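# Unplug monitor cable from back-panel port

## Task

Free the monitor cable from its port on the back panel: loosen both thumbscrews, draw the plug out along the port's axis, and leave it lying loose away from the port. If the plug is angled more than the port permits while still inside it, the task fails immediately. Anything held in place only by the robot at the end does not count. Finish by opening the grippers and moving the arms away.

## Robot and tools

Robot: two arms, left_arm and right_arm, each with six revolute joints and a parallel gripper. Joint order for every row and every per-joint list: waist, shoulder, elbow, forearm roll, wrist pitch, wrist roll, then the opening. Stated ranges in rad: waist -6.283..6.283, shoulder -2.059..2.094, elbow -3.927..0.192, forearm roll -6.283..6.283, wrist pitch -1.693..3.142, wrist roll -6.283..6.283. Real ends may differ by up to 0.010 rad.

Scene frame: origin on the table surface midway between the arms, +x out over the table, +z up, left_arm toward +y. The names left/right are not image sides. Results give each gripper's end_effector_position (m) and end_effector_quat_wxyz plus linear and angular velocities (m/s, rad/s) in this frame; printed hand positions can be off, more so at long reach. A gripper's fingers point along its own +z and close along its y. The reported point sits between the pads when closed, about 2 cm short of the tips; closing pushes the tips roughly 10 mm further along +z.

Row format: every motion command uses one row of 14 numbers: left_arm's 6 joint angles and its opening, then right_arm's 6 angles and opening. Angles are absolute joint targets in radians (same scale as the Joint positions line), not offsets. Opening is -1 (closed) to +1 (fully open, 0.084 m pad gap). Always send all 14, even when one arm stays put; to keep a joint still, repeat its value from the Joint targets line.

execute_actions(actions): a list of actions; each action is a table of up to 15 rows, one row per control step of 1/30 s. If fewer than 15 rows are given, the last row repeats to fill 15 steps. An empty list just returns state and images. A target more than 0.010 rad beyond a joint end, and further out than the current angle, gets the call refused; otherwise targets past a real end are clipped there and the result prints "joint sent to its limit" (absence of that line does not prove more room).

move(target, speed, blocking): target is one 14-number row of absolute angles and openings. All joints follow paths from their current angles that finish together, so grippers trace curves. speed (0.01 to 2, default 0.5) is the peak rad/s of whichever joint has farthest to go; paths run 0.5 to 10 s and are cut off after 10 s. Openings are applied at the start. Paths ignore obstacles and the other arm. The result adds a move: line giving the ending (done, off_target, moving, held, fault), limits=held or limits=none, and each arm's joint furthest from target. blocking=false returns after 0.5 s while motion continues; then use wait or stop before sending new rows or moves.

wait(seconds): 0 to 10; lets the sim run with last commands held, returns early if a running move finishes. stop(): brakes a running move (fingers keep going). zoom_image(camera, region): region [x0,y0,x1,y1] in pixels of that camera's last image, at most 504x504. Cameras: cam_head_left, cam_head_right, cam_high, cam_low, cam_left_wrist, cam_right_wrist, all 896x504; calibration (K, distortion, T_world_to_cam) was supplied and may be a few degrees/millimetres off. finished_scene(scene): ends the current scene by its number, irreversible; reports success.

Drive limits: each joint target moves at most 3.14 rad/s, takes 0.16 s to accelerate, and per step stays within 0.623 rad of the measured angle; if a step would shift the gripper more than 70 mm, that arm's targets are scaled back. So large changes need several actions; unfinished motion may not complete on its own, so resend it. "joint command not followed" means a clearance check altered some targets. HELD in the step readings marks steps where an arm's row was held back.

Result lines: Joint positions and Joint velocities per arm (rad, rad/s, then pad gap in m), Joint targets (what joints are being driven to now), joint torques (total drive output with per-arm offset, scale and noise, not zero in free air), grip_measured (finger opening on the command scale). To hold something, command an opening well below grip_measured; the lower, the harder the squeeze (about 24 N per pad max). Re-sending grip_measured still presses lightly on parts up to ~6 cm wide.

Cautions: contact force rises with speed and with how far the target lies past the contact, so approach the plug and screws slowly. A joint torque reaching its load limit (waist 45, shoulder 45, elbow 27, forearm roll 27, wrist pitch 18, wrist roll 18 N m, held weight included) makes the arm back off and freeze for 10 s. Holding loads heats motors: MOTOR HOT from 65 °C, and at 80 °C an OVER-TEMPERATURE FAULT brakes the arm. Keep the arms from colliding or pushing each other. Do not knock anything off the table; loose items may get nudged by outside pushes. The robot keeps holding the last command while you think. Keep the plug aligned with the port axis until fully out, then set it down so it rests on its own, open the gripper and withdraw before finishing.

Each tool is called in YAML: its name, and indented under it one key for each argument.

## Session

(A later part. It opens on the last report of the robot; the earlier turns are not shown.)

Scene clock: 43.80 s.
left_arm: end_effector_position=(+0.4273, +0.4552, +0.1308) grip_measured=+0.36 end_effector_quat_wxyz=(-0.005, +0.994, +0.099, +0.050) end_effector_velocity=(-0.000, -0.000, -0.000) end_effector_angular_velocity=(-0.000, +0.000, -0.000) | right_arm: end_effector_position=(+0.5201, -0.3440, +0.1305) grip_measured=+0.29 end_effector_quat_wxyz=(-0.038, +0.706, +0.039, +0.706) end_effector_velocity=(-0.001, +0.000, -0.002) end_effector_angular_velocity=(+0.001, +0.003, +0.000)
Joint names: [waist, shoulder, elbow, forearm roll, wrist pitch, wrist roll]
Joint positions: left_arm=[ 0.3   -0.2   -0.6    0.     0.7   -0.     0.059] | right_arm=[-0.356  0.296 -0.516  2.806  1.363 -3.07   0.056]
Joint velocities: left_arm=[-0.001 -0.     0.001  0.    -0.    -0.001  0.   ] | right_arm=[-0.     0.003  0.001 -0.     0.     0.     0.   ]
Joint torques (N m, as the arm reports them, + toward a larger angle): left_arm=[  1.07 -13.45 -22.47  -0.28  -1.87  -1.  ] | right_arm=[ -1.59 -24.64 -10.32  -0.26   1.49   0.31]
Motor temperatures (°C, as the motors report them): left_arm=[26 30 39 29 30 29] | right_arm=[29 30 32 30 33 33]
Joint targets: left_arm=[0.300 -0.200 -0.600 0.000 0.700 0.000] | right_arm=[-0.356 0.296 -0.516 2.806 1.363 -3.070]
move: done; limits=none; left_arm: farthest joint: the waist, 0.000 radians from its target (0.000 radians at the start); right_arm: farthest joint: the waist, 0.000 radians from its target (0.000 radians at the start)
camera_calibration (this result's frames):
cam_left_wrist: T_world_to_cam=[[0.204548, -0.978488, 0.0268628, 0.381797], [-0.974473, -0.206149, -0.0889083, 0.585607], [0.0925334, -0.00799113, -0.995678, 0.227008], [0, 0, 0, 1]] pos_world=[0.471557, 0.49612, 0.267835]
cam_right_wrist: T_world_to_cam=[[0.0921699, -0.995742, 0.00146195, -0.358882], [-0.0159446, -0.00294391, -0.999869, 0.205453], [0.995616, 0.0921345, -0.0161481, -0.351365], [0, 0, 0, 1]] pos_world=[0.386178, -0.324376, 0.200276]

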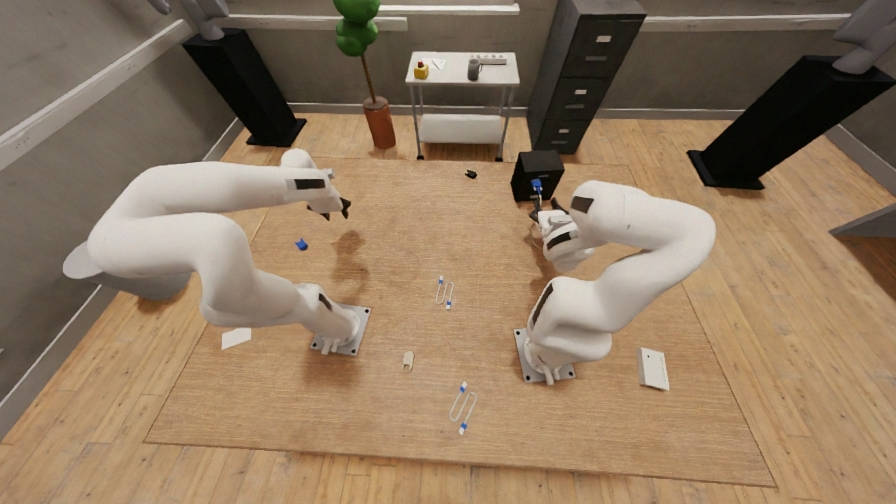

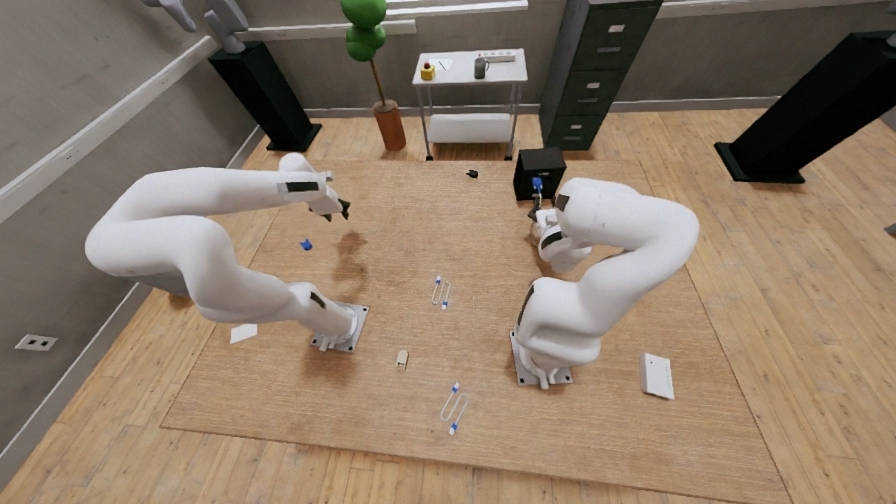

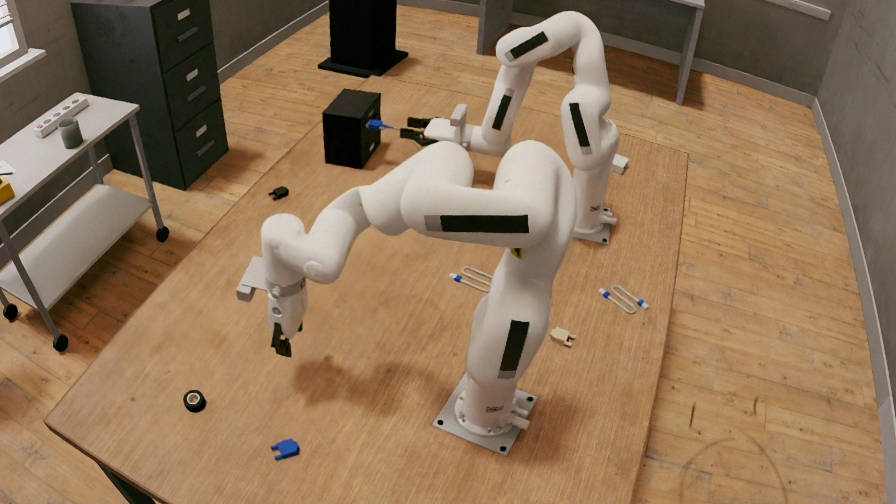

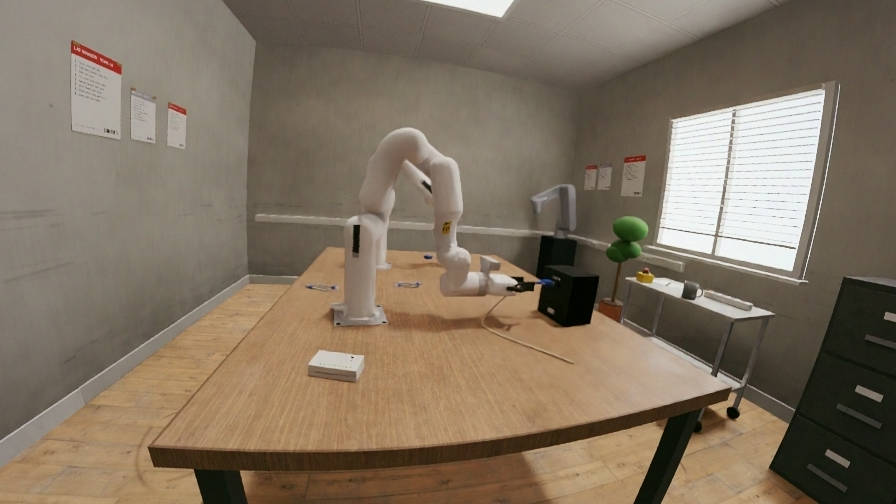

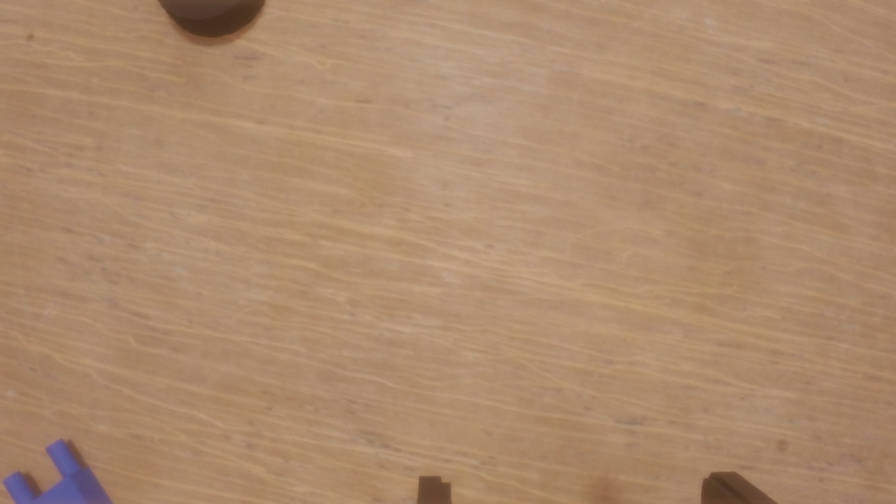

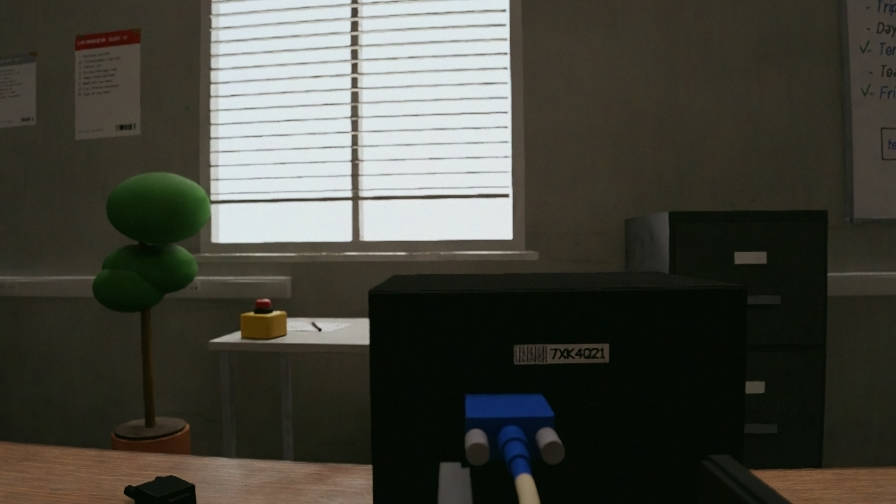

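move:
  target: [0.3,-0.2,-0.6,0,0.7,0,0.37,-0.2806,0.3704,-0.6655,2.878,1.2855,-3.065,0.3]
  speed: 0.15

Scene clock: 61.60 s.
left_arm: end_effector_position=(+0.4273, +0.4552, +0.1308) grip_measured=+0.36 end_effector_quat_wxyz=(-0.005, +0.994, +0.099, +0.050) end_effector_velocity=(-0.000, -0.001, -0.000) end_effector_angular_velocity=(+0.000, +0.000, -0.002) | right_arm: end_effector_position=(+0.5656, -0.3294, +0.1319) grip_measured=+0.29 end_effector_quat_wxyz=(-0.039, +0.706, +0.038, +0.706) end_effector_velocity=(+0.001, +0.001, +0.000) end_effector_angular_velocity=(-0.000, -0.001, +0.001)
Joint names: [waist, shoulder, elbow, forearm roll, wrist pitch, wrist roll]
Joint positions: left_arm=[ 0.3   -0.2   -0.6    0.     0.7   -0.     0.059] | right_arm=[-0.281  0.37  -0.665  2.878  1.286 -3.065  0.056]
Joint velocities: left_arm=[-0.001 -0.     0.     0.     0.     0.001 -0.   ] | right_arm=[ 0.002  0.001 -0.003  0.001 -0.002 -0.    -0.   ]
Joint torques (N m, as the arm reports them, + toward a larger angle): left_arm=[  0.87 -13.87 -22.77   0.51  -1.56  -0.48] | right_arm=[ -2.27 -27.28 -11.49  -0.03   1.72   0.51]
Motor temperatures (°C, as the motors report them): left_arm=[26 30 40 29 30 29] | right_arm=[29 30 31 30 33 33]
Joint targets: left_arm=[0.300 -0.200 -0.600 0.000 0.700 0.000] | right_arm=[-0.281 0.370 -0.665 2.878 1.286 -3.065]
move: done; limits=none; left_arm: farthest joint: the waist, 0.000 radians from its target (0.000 radians at the start); right_arm: farthest joint: the waist, 0.000 radians from its target (0.075 radians at the start)
camera_calibration (this result's frames):
cam_left_wrist: T_world_to_cam=[[0.204547, -0.978488, 0.0268628, 0.381797], [-0.974473, -0.206149, -0.0889081, 0.585607], [0.0925333, -0.00799115, -0.995678, 0.227008], [0, 0, 0, 1]] pos_world=[0.471557, 0.49612, 0.267835]
cam_right_wrist: T_world_to_cam=[[0.0921046, -0.995749, 0.000358024, -0.34829], [-0.0162527, -0.00186284, -0.999866, 0.208136], [0.995617, 0.0920865, -0.0163552, -0.398005], [0, 0, 0, 1]] pos_world=[0.431722, -0.309771, 0.201723]

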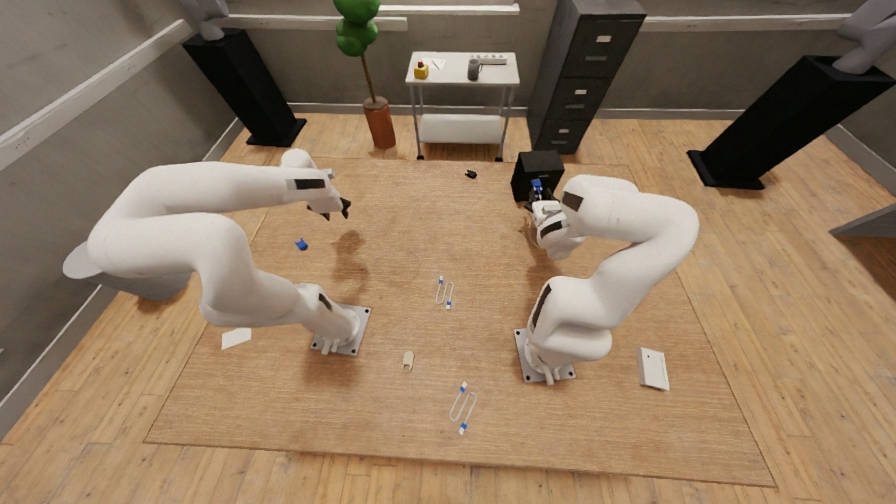

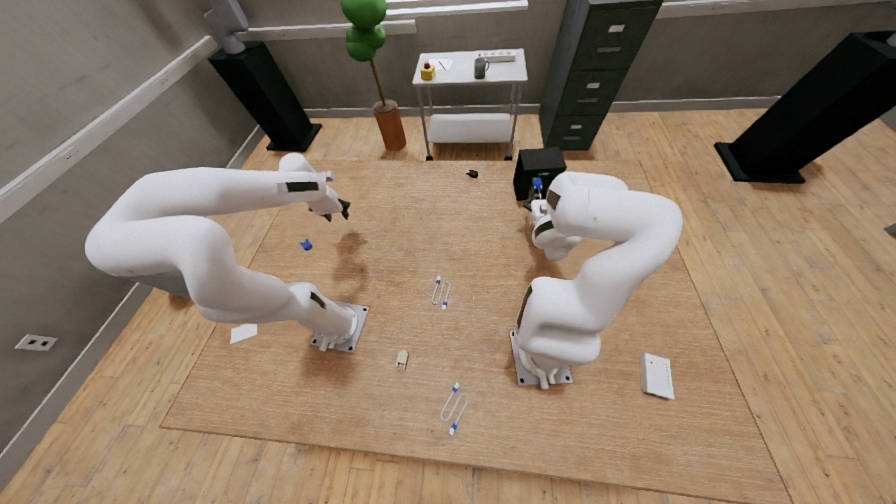

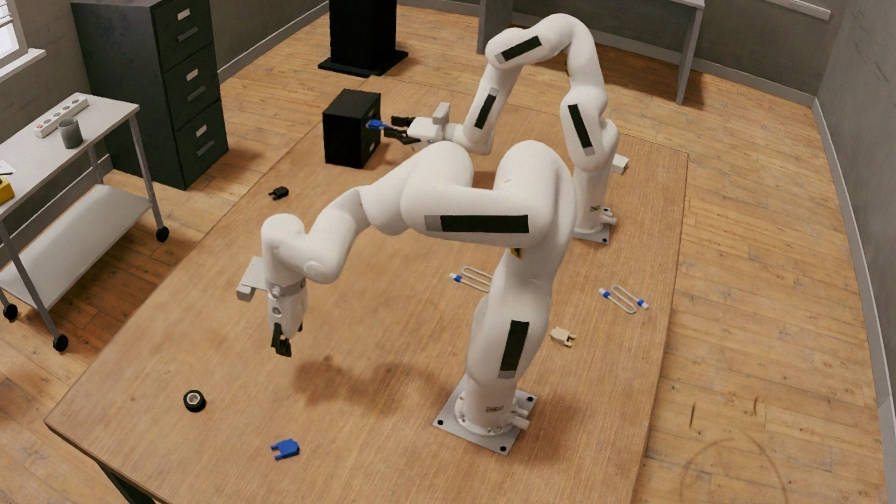

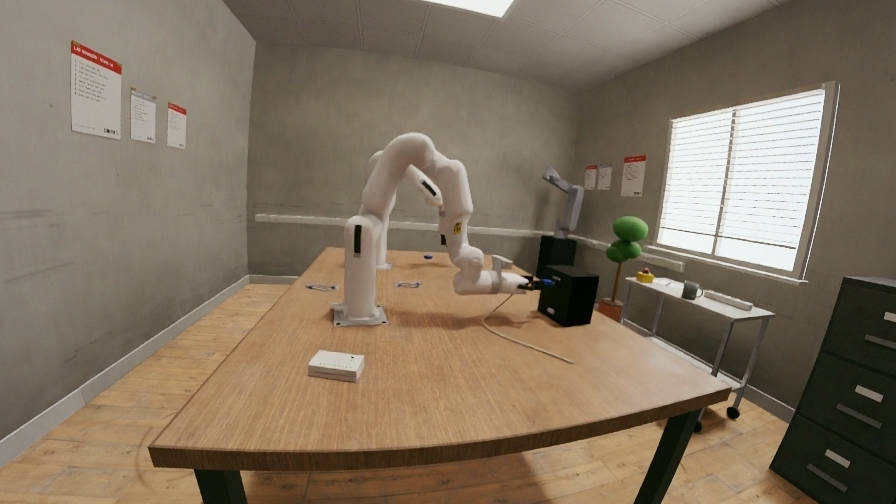

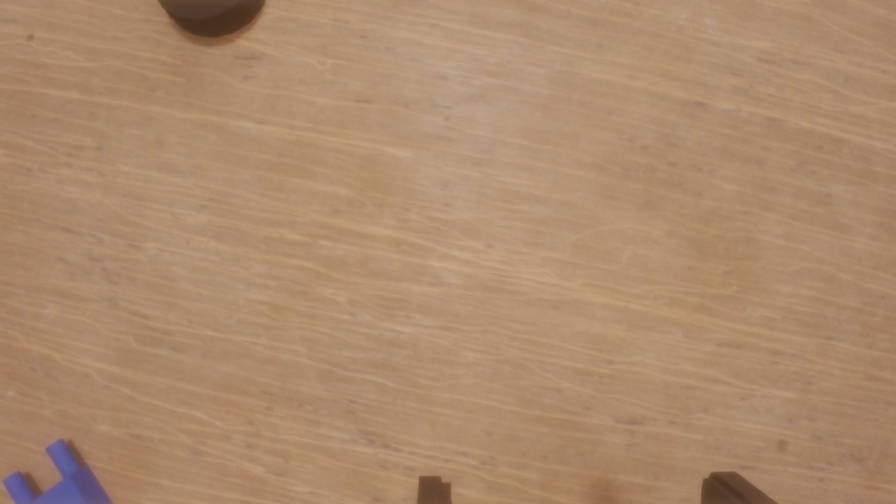

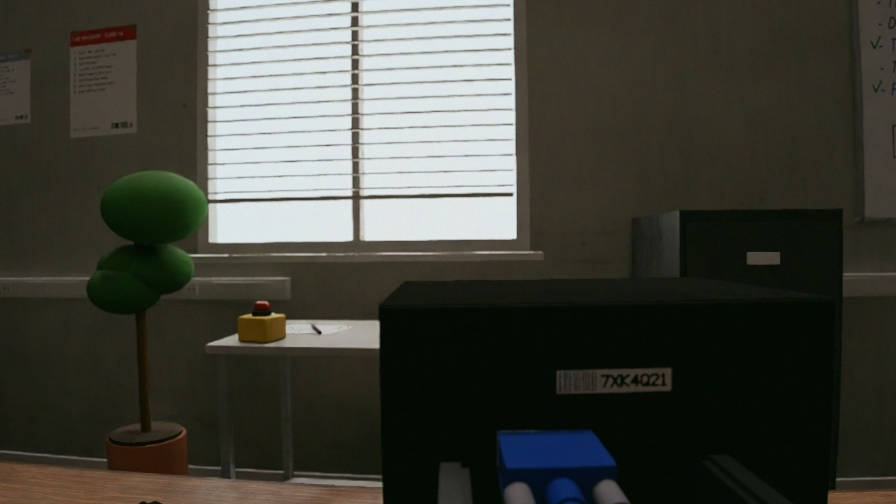

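move:
  target: [0.3,-0.2,-0.6,0,0.7,0,0.37,-0.2806,0.2,-0.64,2.878,1.14,-3.065,0.3]
  speed: 0.3

move:
  target: [0.3,-0.2,-0.6,0,0.7,0,0.37,-0.3466,0.2,-0.65,2.808,1.14,-4.61,-0.4]
  speed: 1.2

move:
  target: [0.3,-0.2,-0.6,0,0.7,0,0.37,-0.354,0.37,-0.653,2.801,1.303,-4.61,-0.4]
  speed: 0.2

Scene clock: 82.33 s.
left_arm: end_effector_position=(+0.4273, +0.4552, +0.1308) grip_measured=+0.36 end_effector_quat_wxyz=(-0.005, +0.994, +0.099, +0.050) end_effector_velocity=(-0.000, +0.000, -0.000) end_effector_angular_velocity=(+0.000, +0.000, +0.000) | right_arm: end_effector_position=(+0.5642, -0.3352, +0.1815) grip_measured=+0.29 end_effector_quat_wxyz=(-0.021, +0.707, +0.046, +0.705) end_effector_velocity=(+0.000, -0.000, +0.002) end_effector_angular_velocity=(-0.001, -0.003, -0.001)
Joint names: [waist, shoulder, elbow, forearm roll, wrist pitch, wrist roll]
Joint positions: left_arm=[ 0.3   -0.2   -0.6   -0.     0.7    0.     0.059] | right_arm=[-0.281  0.201 -0.64   2.878  1.14  -3.065  0.056]
Joint velocities: left_arm=[ 0.001 -0.001  0.001  0.    -0.    -0.    -0.   ] | right_arm=[-0.    -0.004 -0.     0.001 -0.002 -0.001 -0.   ]
Joint torques (N m, as the arm reports them, + toward a larger angle): left_arm=[ -0.32 -12.79 -22.41   0.37  -1.75  -0.71] | right_arm=[ -1.58 -25.68 -13.22  -0.01   1.58   0.37]
Motor temperatures (°C, as the motors report them): left_arm=[26 30 40 29 30 29] | right_arm=[29 30 31 30 33 33]
Joint targets: left_arm=[0.300 -0.200 -0.600 0.000 0.700 0.000] | right_arm=[-0.281 0.200 -0.640 2.878 1.140 -3.065]
move: done; limits=none; left_arm: farthest joint: the waist, 0.000 radians from its target (0.000 radians at the start); right_arm: farthest joint: the shoulder, 0.001 radians from its target (0.170 radians at the start)
camera_calibration (this result's frames):
cam_left_wrist: T_world_to_cam=[[0.204547, -0.978488, 0.0268628, 0.381797], [-0.974473, -0.206149, -0.0889079, 0.585607], [0.0925331, -0.00799122, -0.995678, 0.227008], [0, 0, 0, 1]] pos_world=[0.471557, 0.49612, 0.267835]
cam_right_wrist: T_world_to_cam=[[0.0786747, -0.996262, 0.0356723, -0.352963], [-0.0174333, -0.0371527, -0.999158, 0.246417], [0.996748, 0.0779865, -0.0202911, -0.399958], [0, 0, 0, 1]] pos_world=[0.430722, -0.311297, 0.250685]

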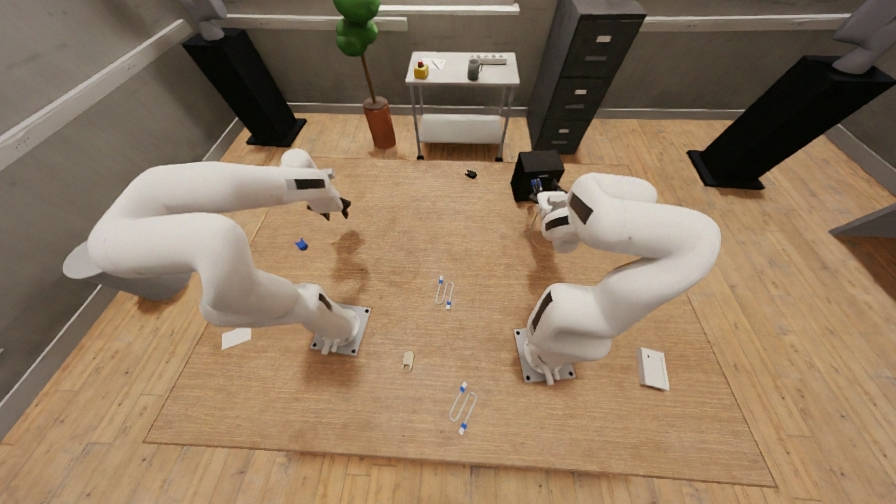

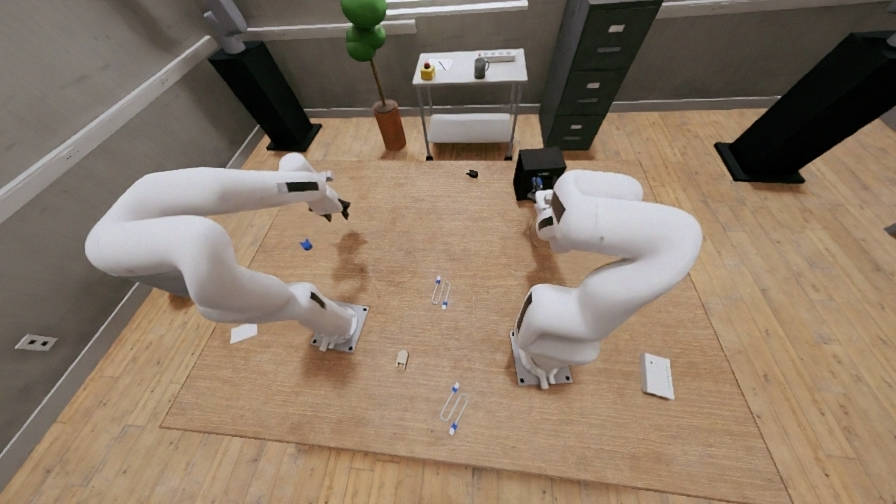

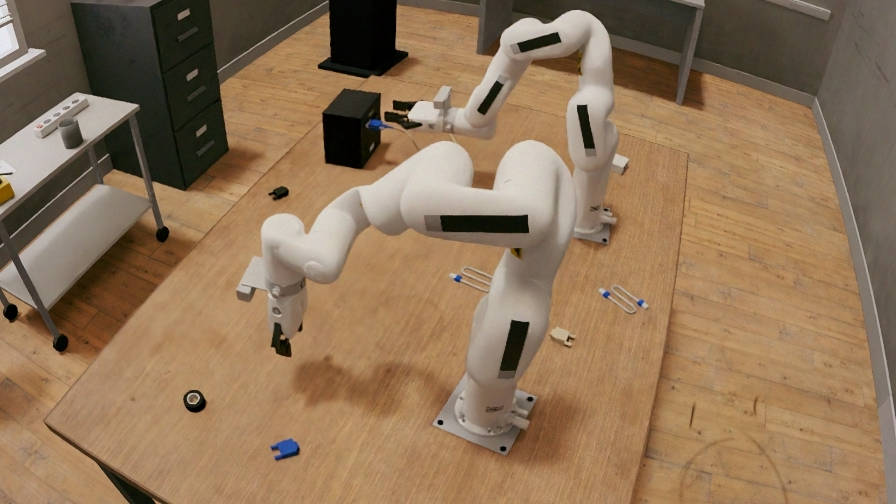

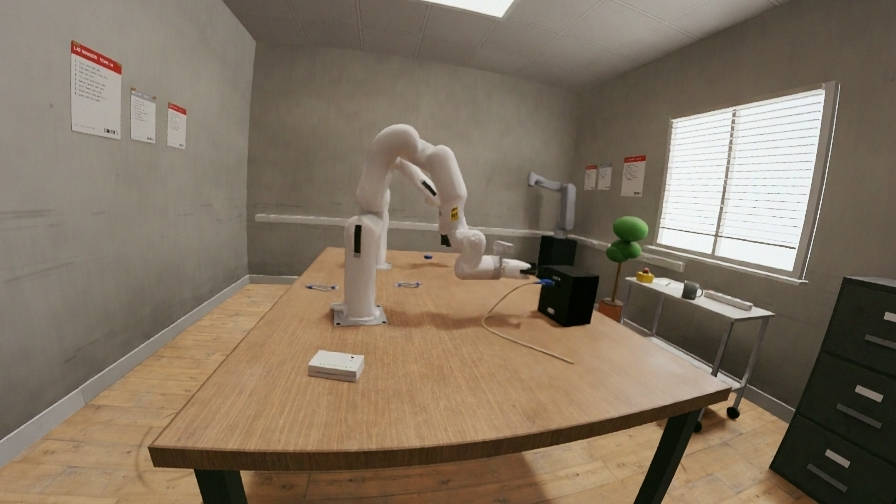

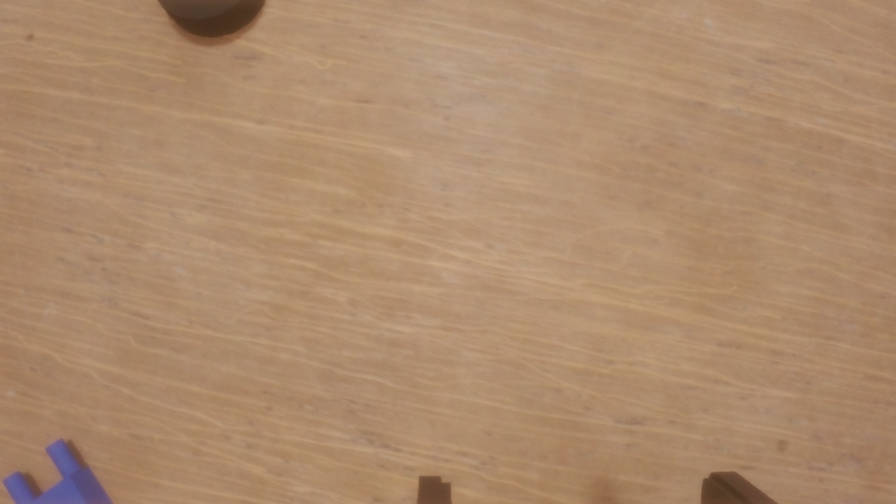

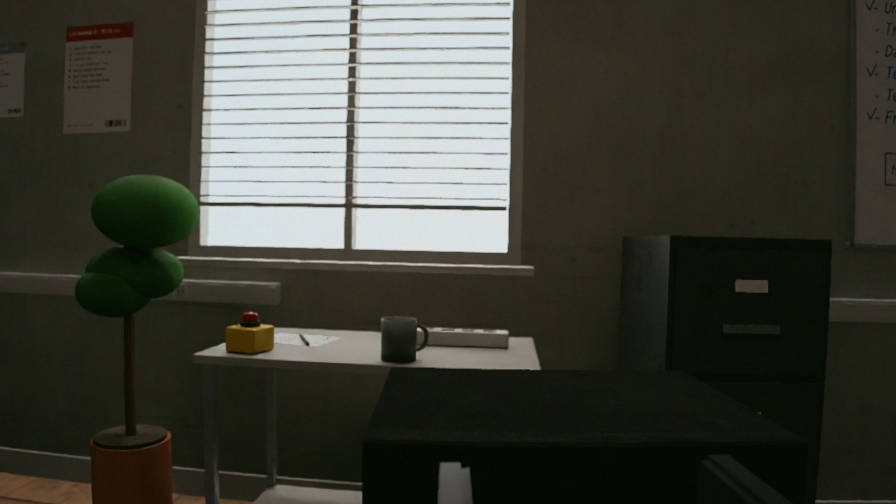

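Scene clock: 84.37 s.
left_arm: end_effector_position=(+0.4273, +0.4552, +0.1308) grip_measured=+0.36 end_effector_quat_wxyz=(-0.005, +0.994, +0.099, +0.050) end_effector_velocity=(-0.000, +0.000, -0.000) end_effector_angular_velocity=(-0.000, +0.001, +0.001) | right_arm: end_effector_position=(+0.5636, -0.3599, +0.1846) grip_measured=-0.42 end_effector_quat_wxyz=(+0.486, +0.466, +0.533, +0.512) end_effector_velocity=(-0.000, -0.000, +0.000) end_effector_angular_velocity=(-0.002, -0.000, +0.000)
Joint names: [waist, shoulder, elbow, forearm roll, wrist pitch, wrist roll]
Joint positions: left_arm=[ 0.3   -0.2   -0.6    0.     0.7    0.     0.059] | right_arm=[-0.347  0.2   -0.65   2.808  1.14  -4.61   0.026]
Joint velocities: left_arm=[ 0.001  0.001 -0.001 -0.     0.     0.     0.   ] | right_arm=[-0.001 -0.001 -0.    -0.001 -0.    -0.002 -0.   ]
Joint torques (N m, as the arm reports them, + toward a larger angle): left_arm=[  1.88 -13.16 -22.46  -0.28  -1.53  -0.67] | right_arm=[ -1.24 -26.25 -13.36  -0.21   1.53   0.34]
Motor temperatures (°C, as the motors report them): left_arm=[26 30 40 29 30 29] | right_arm=[29 30 31 30 33 33]
Joint targets: left_arm=[0.300 -0.200 -0.600 0.000 0.700 0.000] | right_arm=[-0.347 0.200 -0.650 2.808 1.140 -4.610]
move: done; limits=none; left_arm: farthest joint: the waist, 0.000 radians from its target (0.000 radians at the start); right_arm: farthest joint: the waist, 0.000 radians from its target (0.066 radians at the start)
camera_calibration (this result's frames):
cam_left_wrist: T_world_to_cam=[[0.204548, -0.978488, 0.0268628, 0.381797], [-0.974473, -0.206149, -0.0889082, 0.585607], [0.0925333, -0.00799112, -0.995678, 0.227008], [0, 0, 0, 1]] pos_world=[0.471557, 0.49612, 0.267835]
cam_right_wrist: T_world_to_cam=[[-0.0175381, 0.0399145, 0.999049, -0.128384], [0.0757539, -0.996278, 0.0411336, -0.341191], [0.996972, 0.0764032, 0.0144491, -0.404434], [0, 0, 0, 1]] pos_world=[0.426804, -0.303896, 0.14814]

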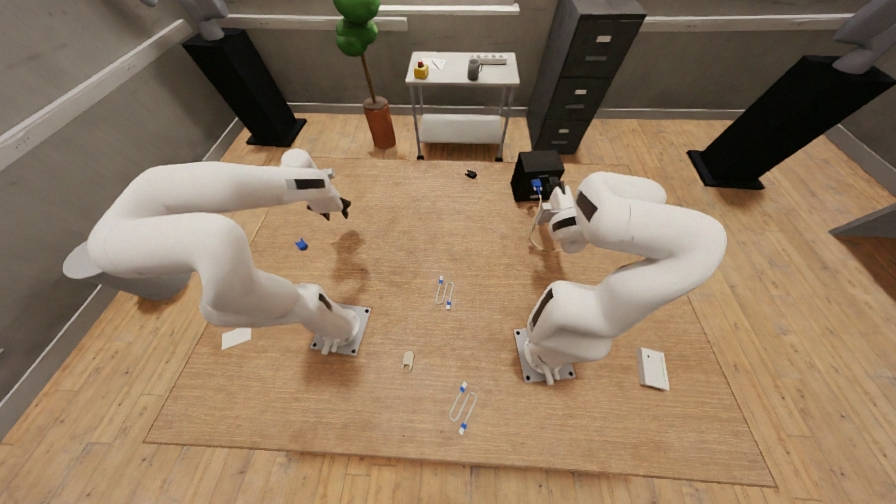

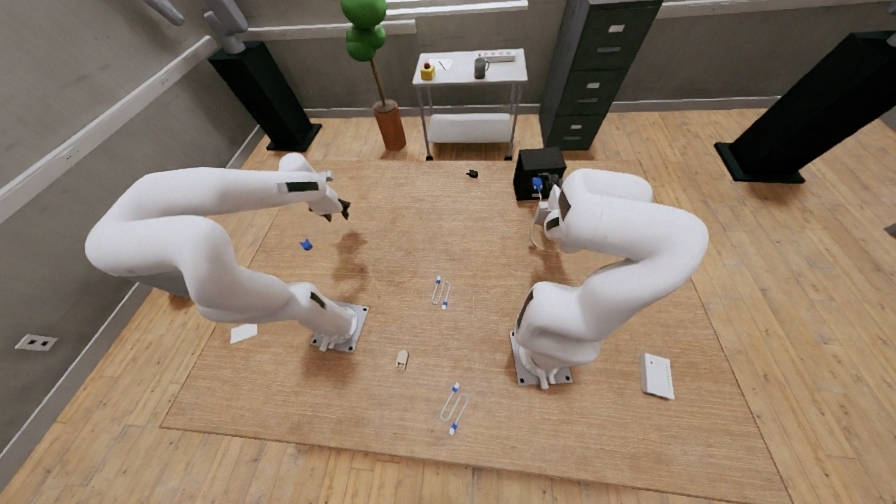

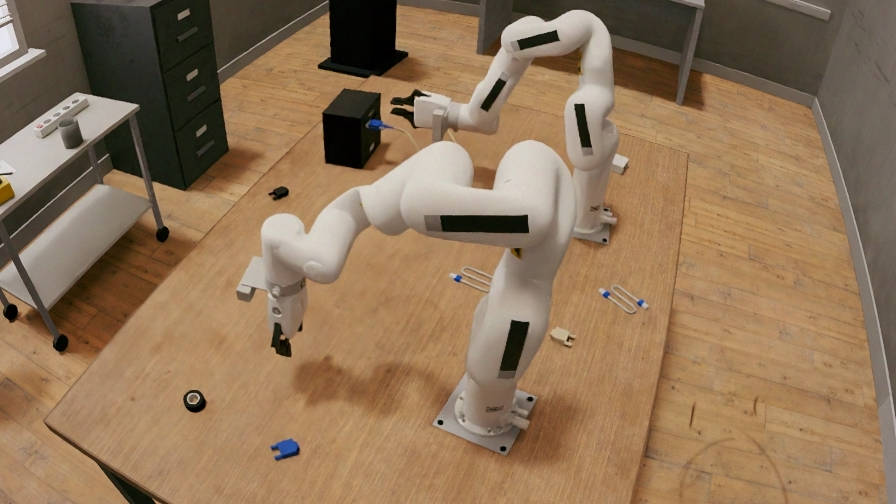

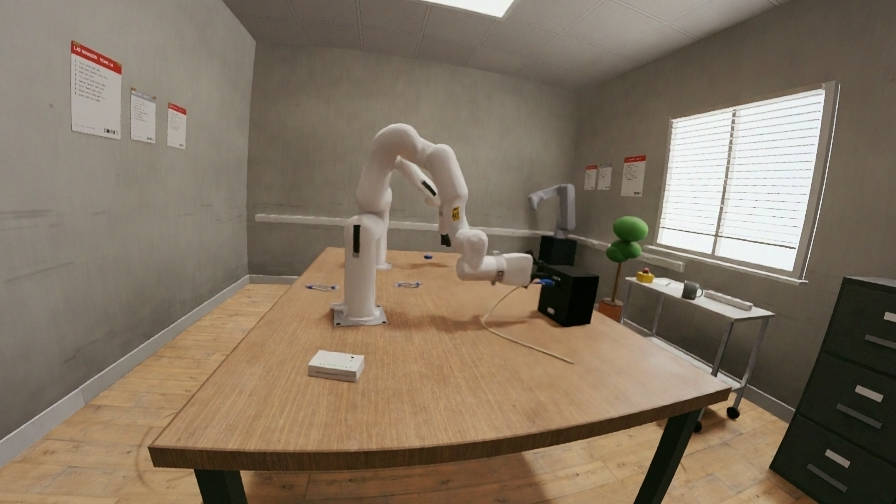

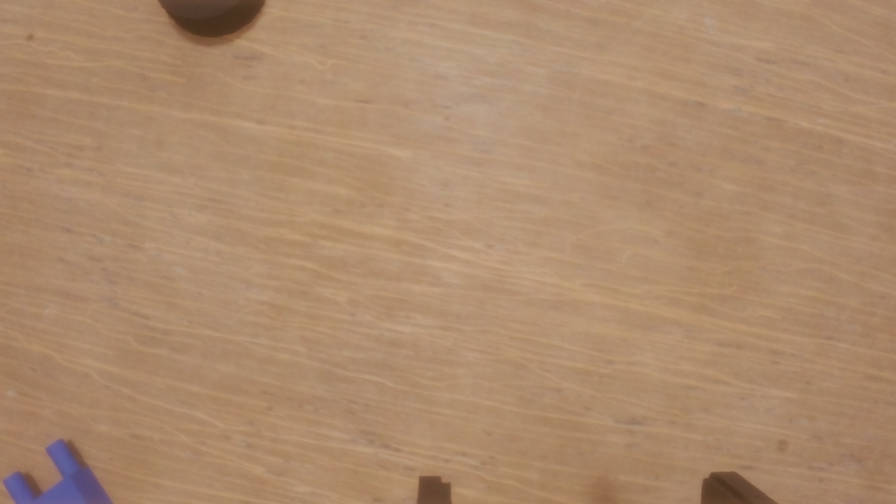

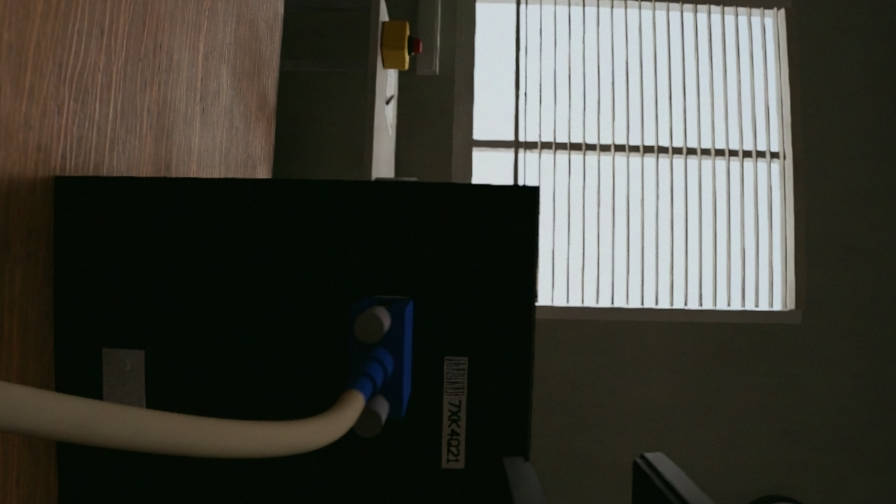

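Scene clock: 85.67 s.
left_arm: end_effector_position=(+0.4273, +0.4552, +0.1308) grip_measured=+0.36 end_effector_quat_wxyz=(-0.005, +0.994, +0.099, +0.050) end_effector_velocity=(+0.000, +0.000, +0.000) end_effector_angular_velocity=(+0.000, +0.000, +0.001) | right_arm: end_effector_position=(+0.5579, -0.3529, +0.1302) grip_measured=-0.42 end_effector_quat_wxyz=(+0.469, +0.474, +0.525, +0.529) end_effector_velocity=(-0.001, +0.000, -0.001) end_effector_angular_velocity=(-0.000, +0.001, -0.000)
Joint names: [waist, shoulder, elbow, forearm roll, wrist pitch, wrist roll]
Joint positions: left_arm=[ 0.3   -0.2   -0.6   -0.     0.7   -0.     0.059] | right_arm=[-0.354  0.37  -0.653  2.801  1.303 -4.61   0.026]
Joint velocities: left_arm=[ 0.001  0.001 -0.001  0.001  0.    -0.    -0.   ] | right_arm=[-0.     0.003  0.001  0.     0.003 -0.001  0.   ]
Joint torques (N m, as the arm reports them, + toward a larger angle): left_arm=[  0.77 -12.67 -22.69   0.11  -1.72  -0.65] | right_arm=[ -1.99 -27.91 -11.27  -0.29   1.43   0.53]
Motor temperatures (°C, as the motors report them): left_arm=[26 30 40 29 30 29] | right_arm=[29 30 31 30 33 33]
Joint targets: left_arm=[0.300 -0.200 -0.600 0.000 0.700 0.000] | right_arm=[-0.354 0.370 -0.653 2.801 1.303 -4.610]
move: done; limits=none; left_arm: farthest joint: the waist, 0.000 radians from its target (0.000 radians at the start); right_arm: farthest joint: the waist, 0.000 radians from its target (0.007 radians at the start)
camera_calibration (this result's frames):
cam_left_wrist: T_world_to_cam=[[0.204548, -0.978488, 0.0268629, 0.381797], [-0.974473, -0.206149, -0.0889082, 0.585607], [0.0925334, -0.0079912, -0.995678, 0.227008], [0, 0, 0, 1]] pos_world=[0.471557, 0.49612, 0.267835]
cam_right_wrist: T_world_to_cam=[[-0.015544, -0.00944129, 0.999835, -0.0930144], [0.094108, -0.99553, -0.00793758, -0.335112], [0.995441, 0.093969, 0.0163631, -0.39168], [0, 0, 0, 1]] pos_world=[0.419985, -0.297687, 0.0967481]

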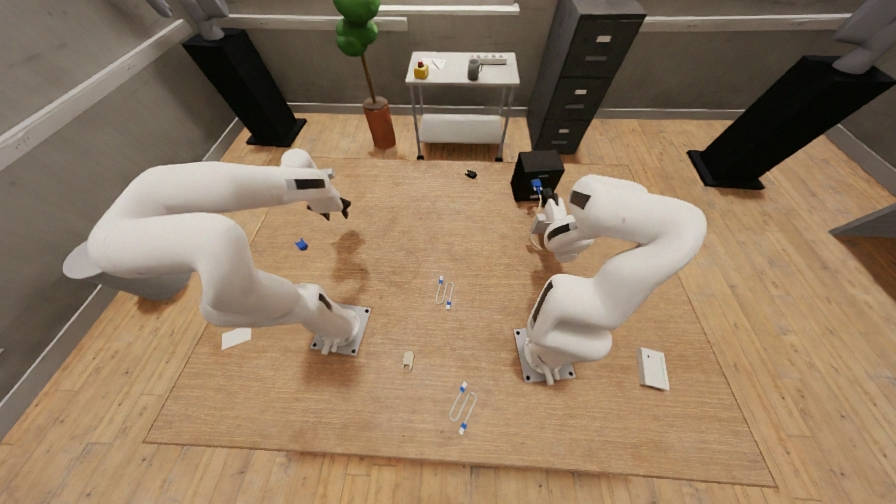

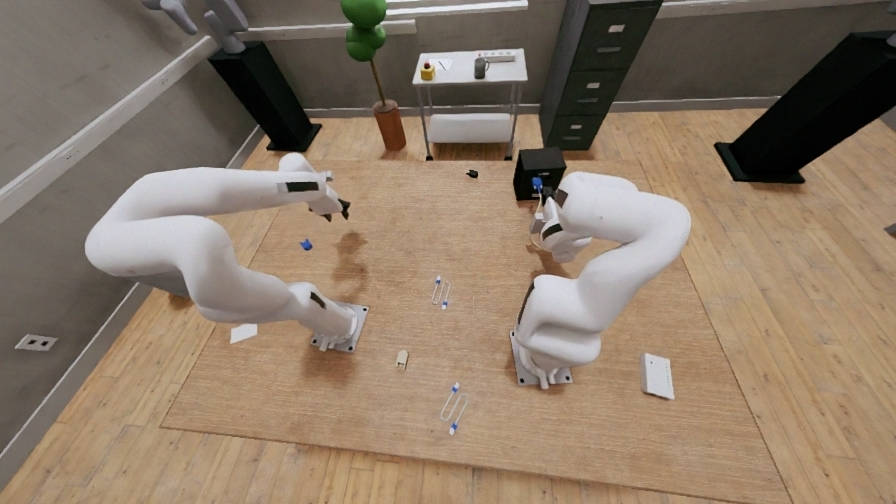

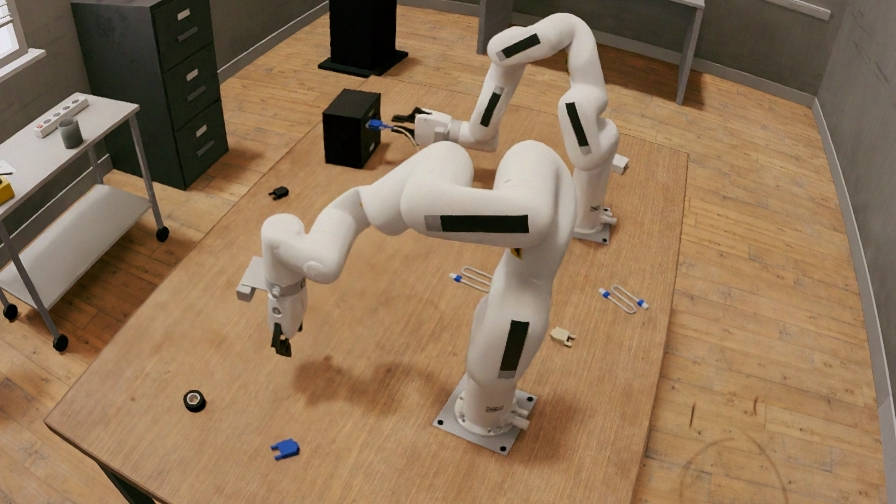

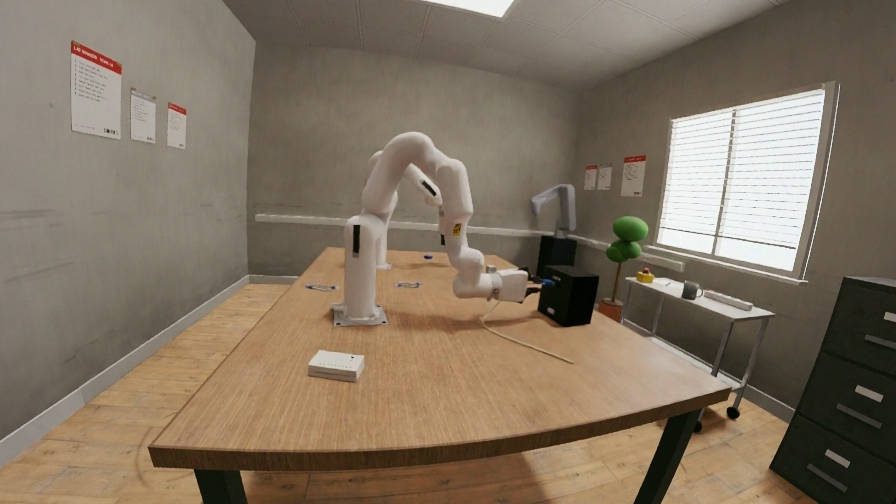

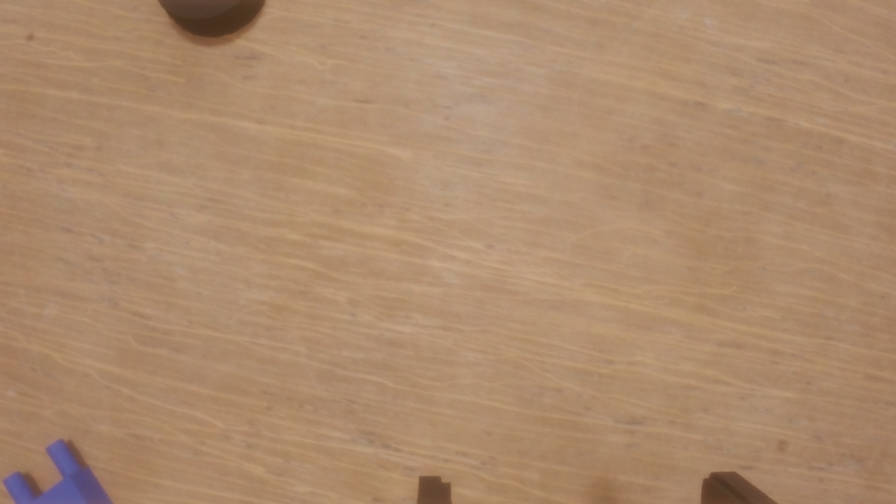

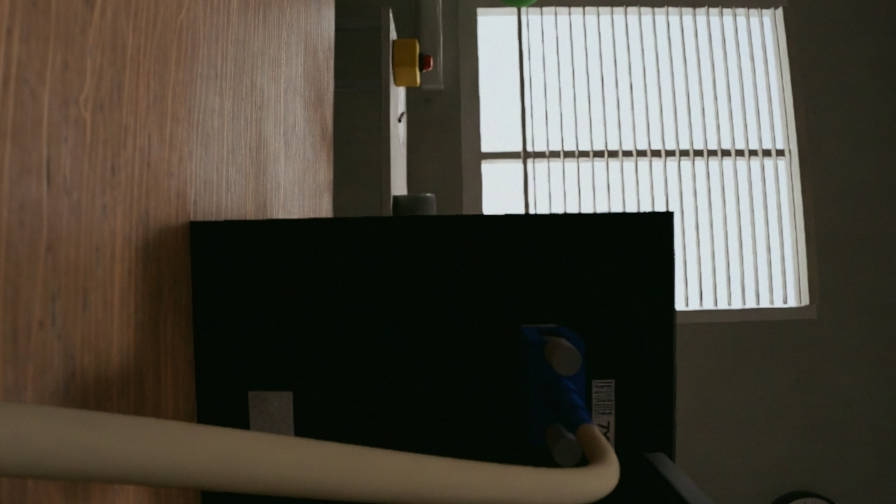

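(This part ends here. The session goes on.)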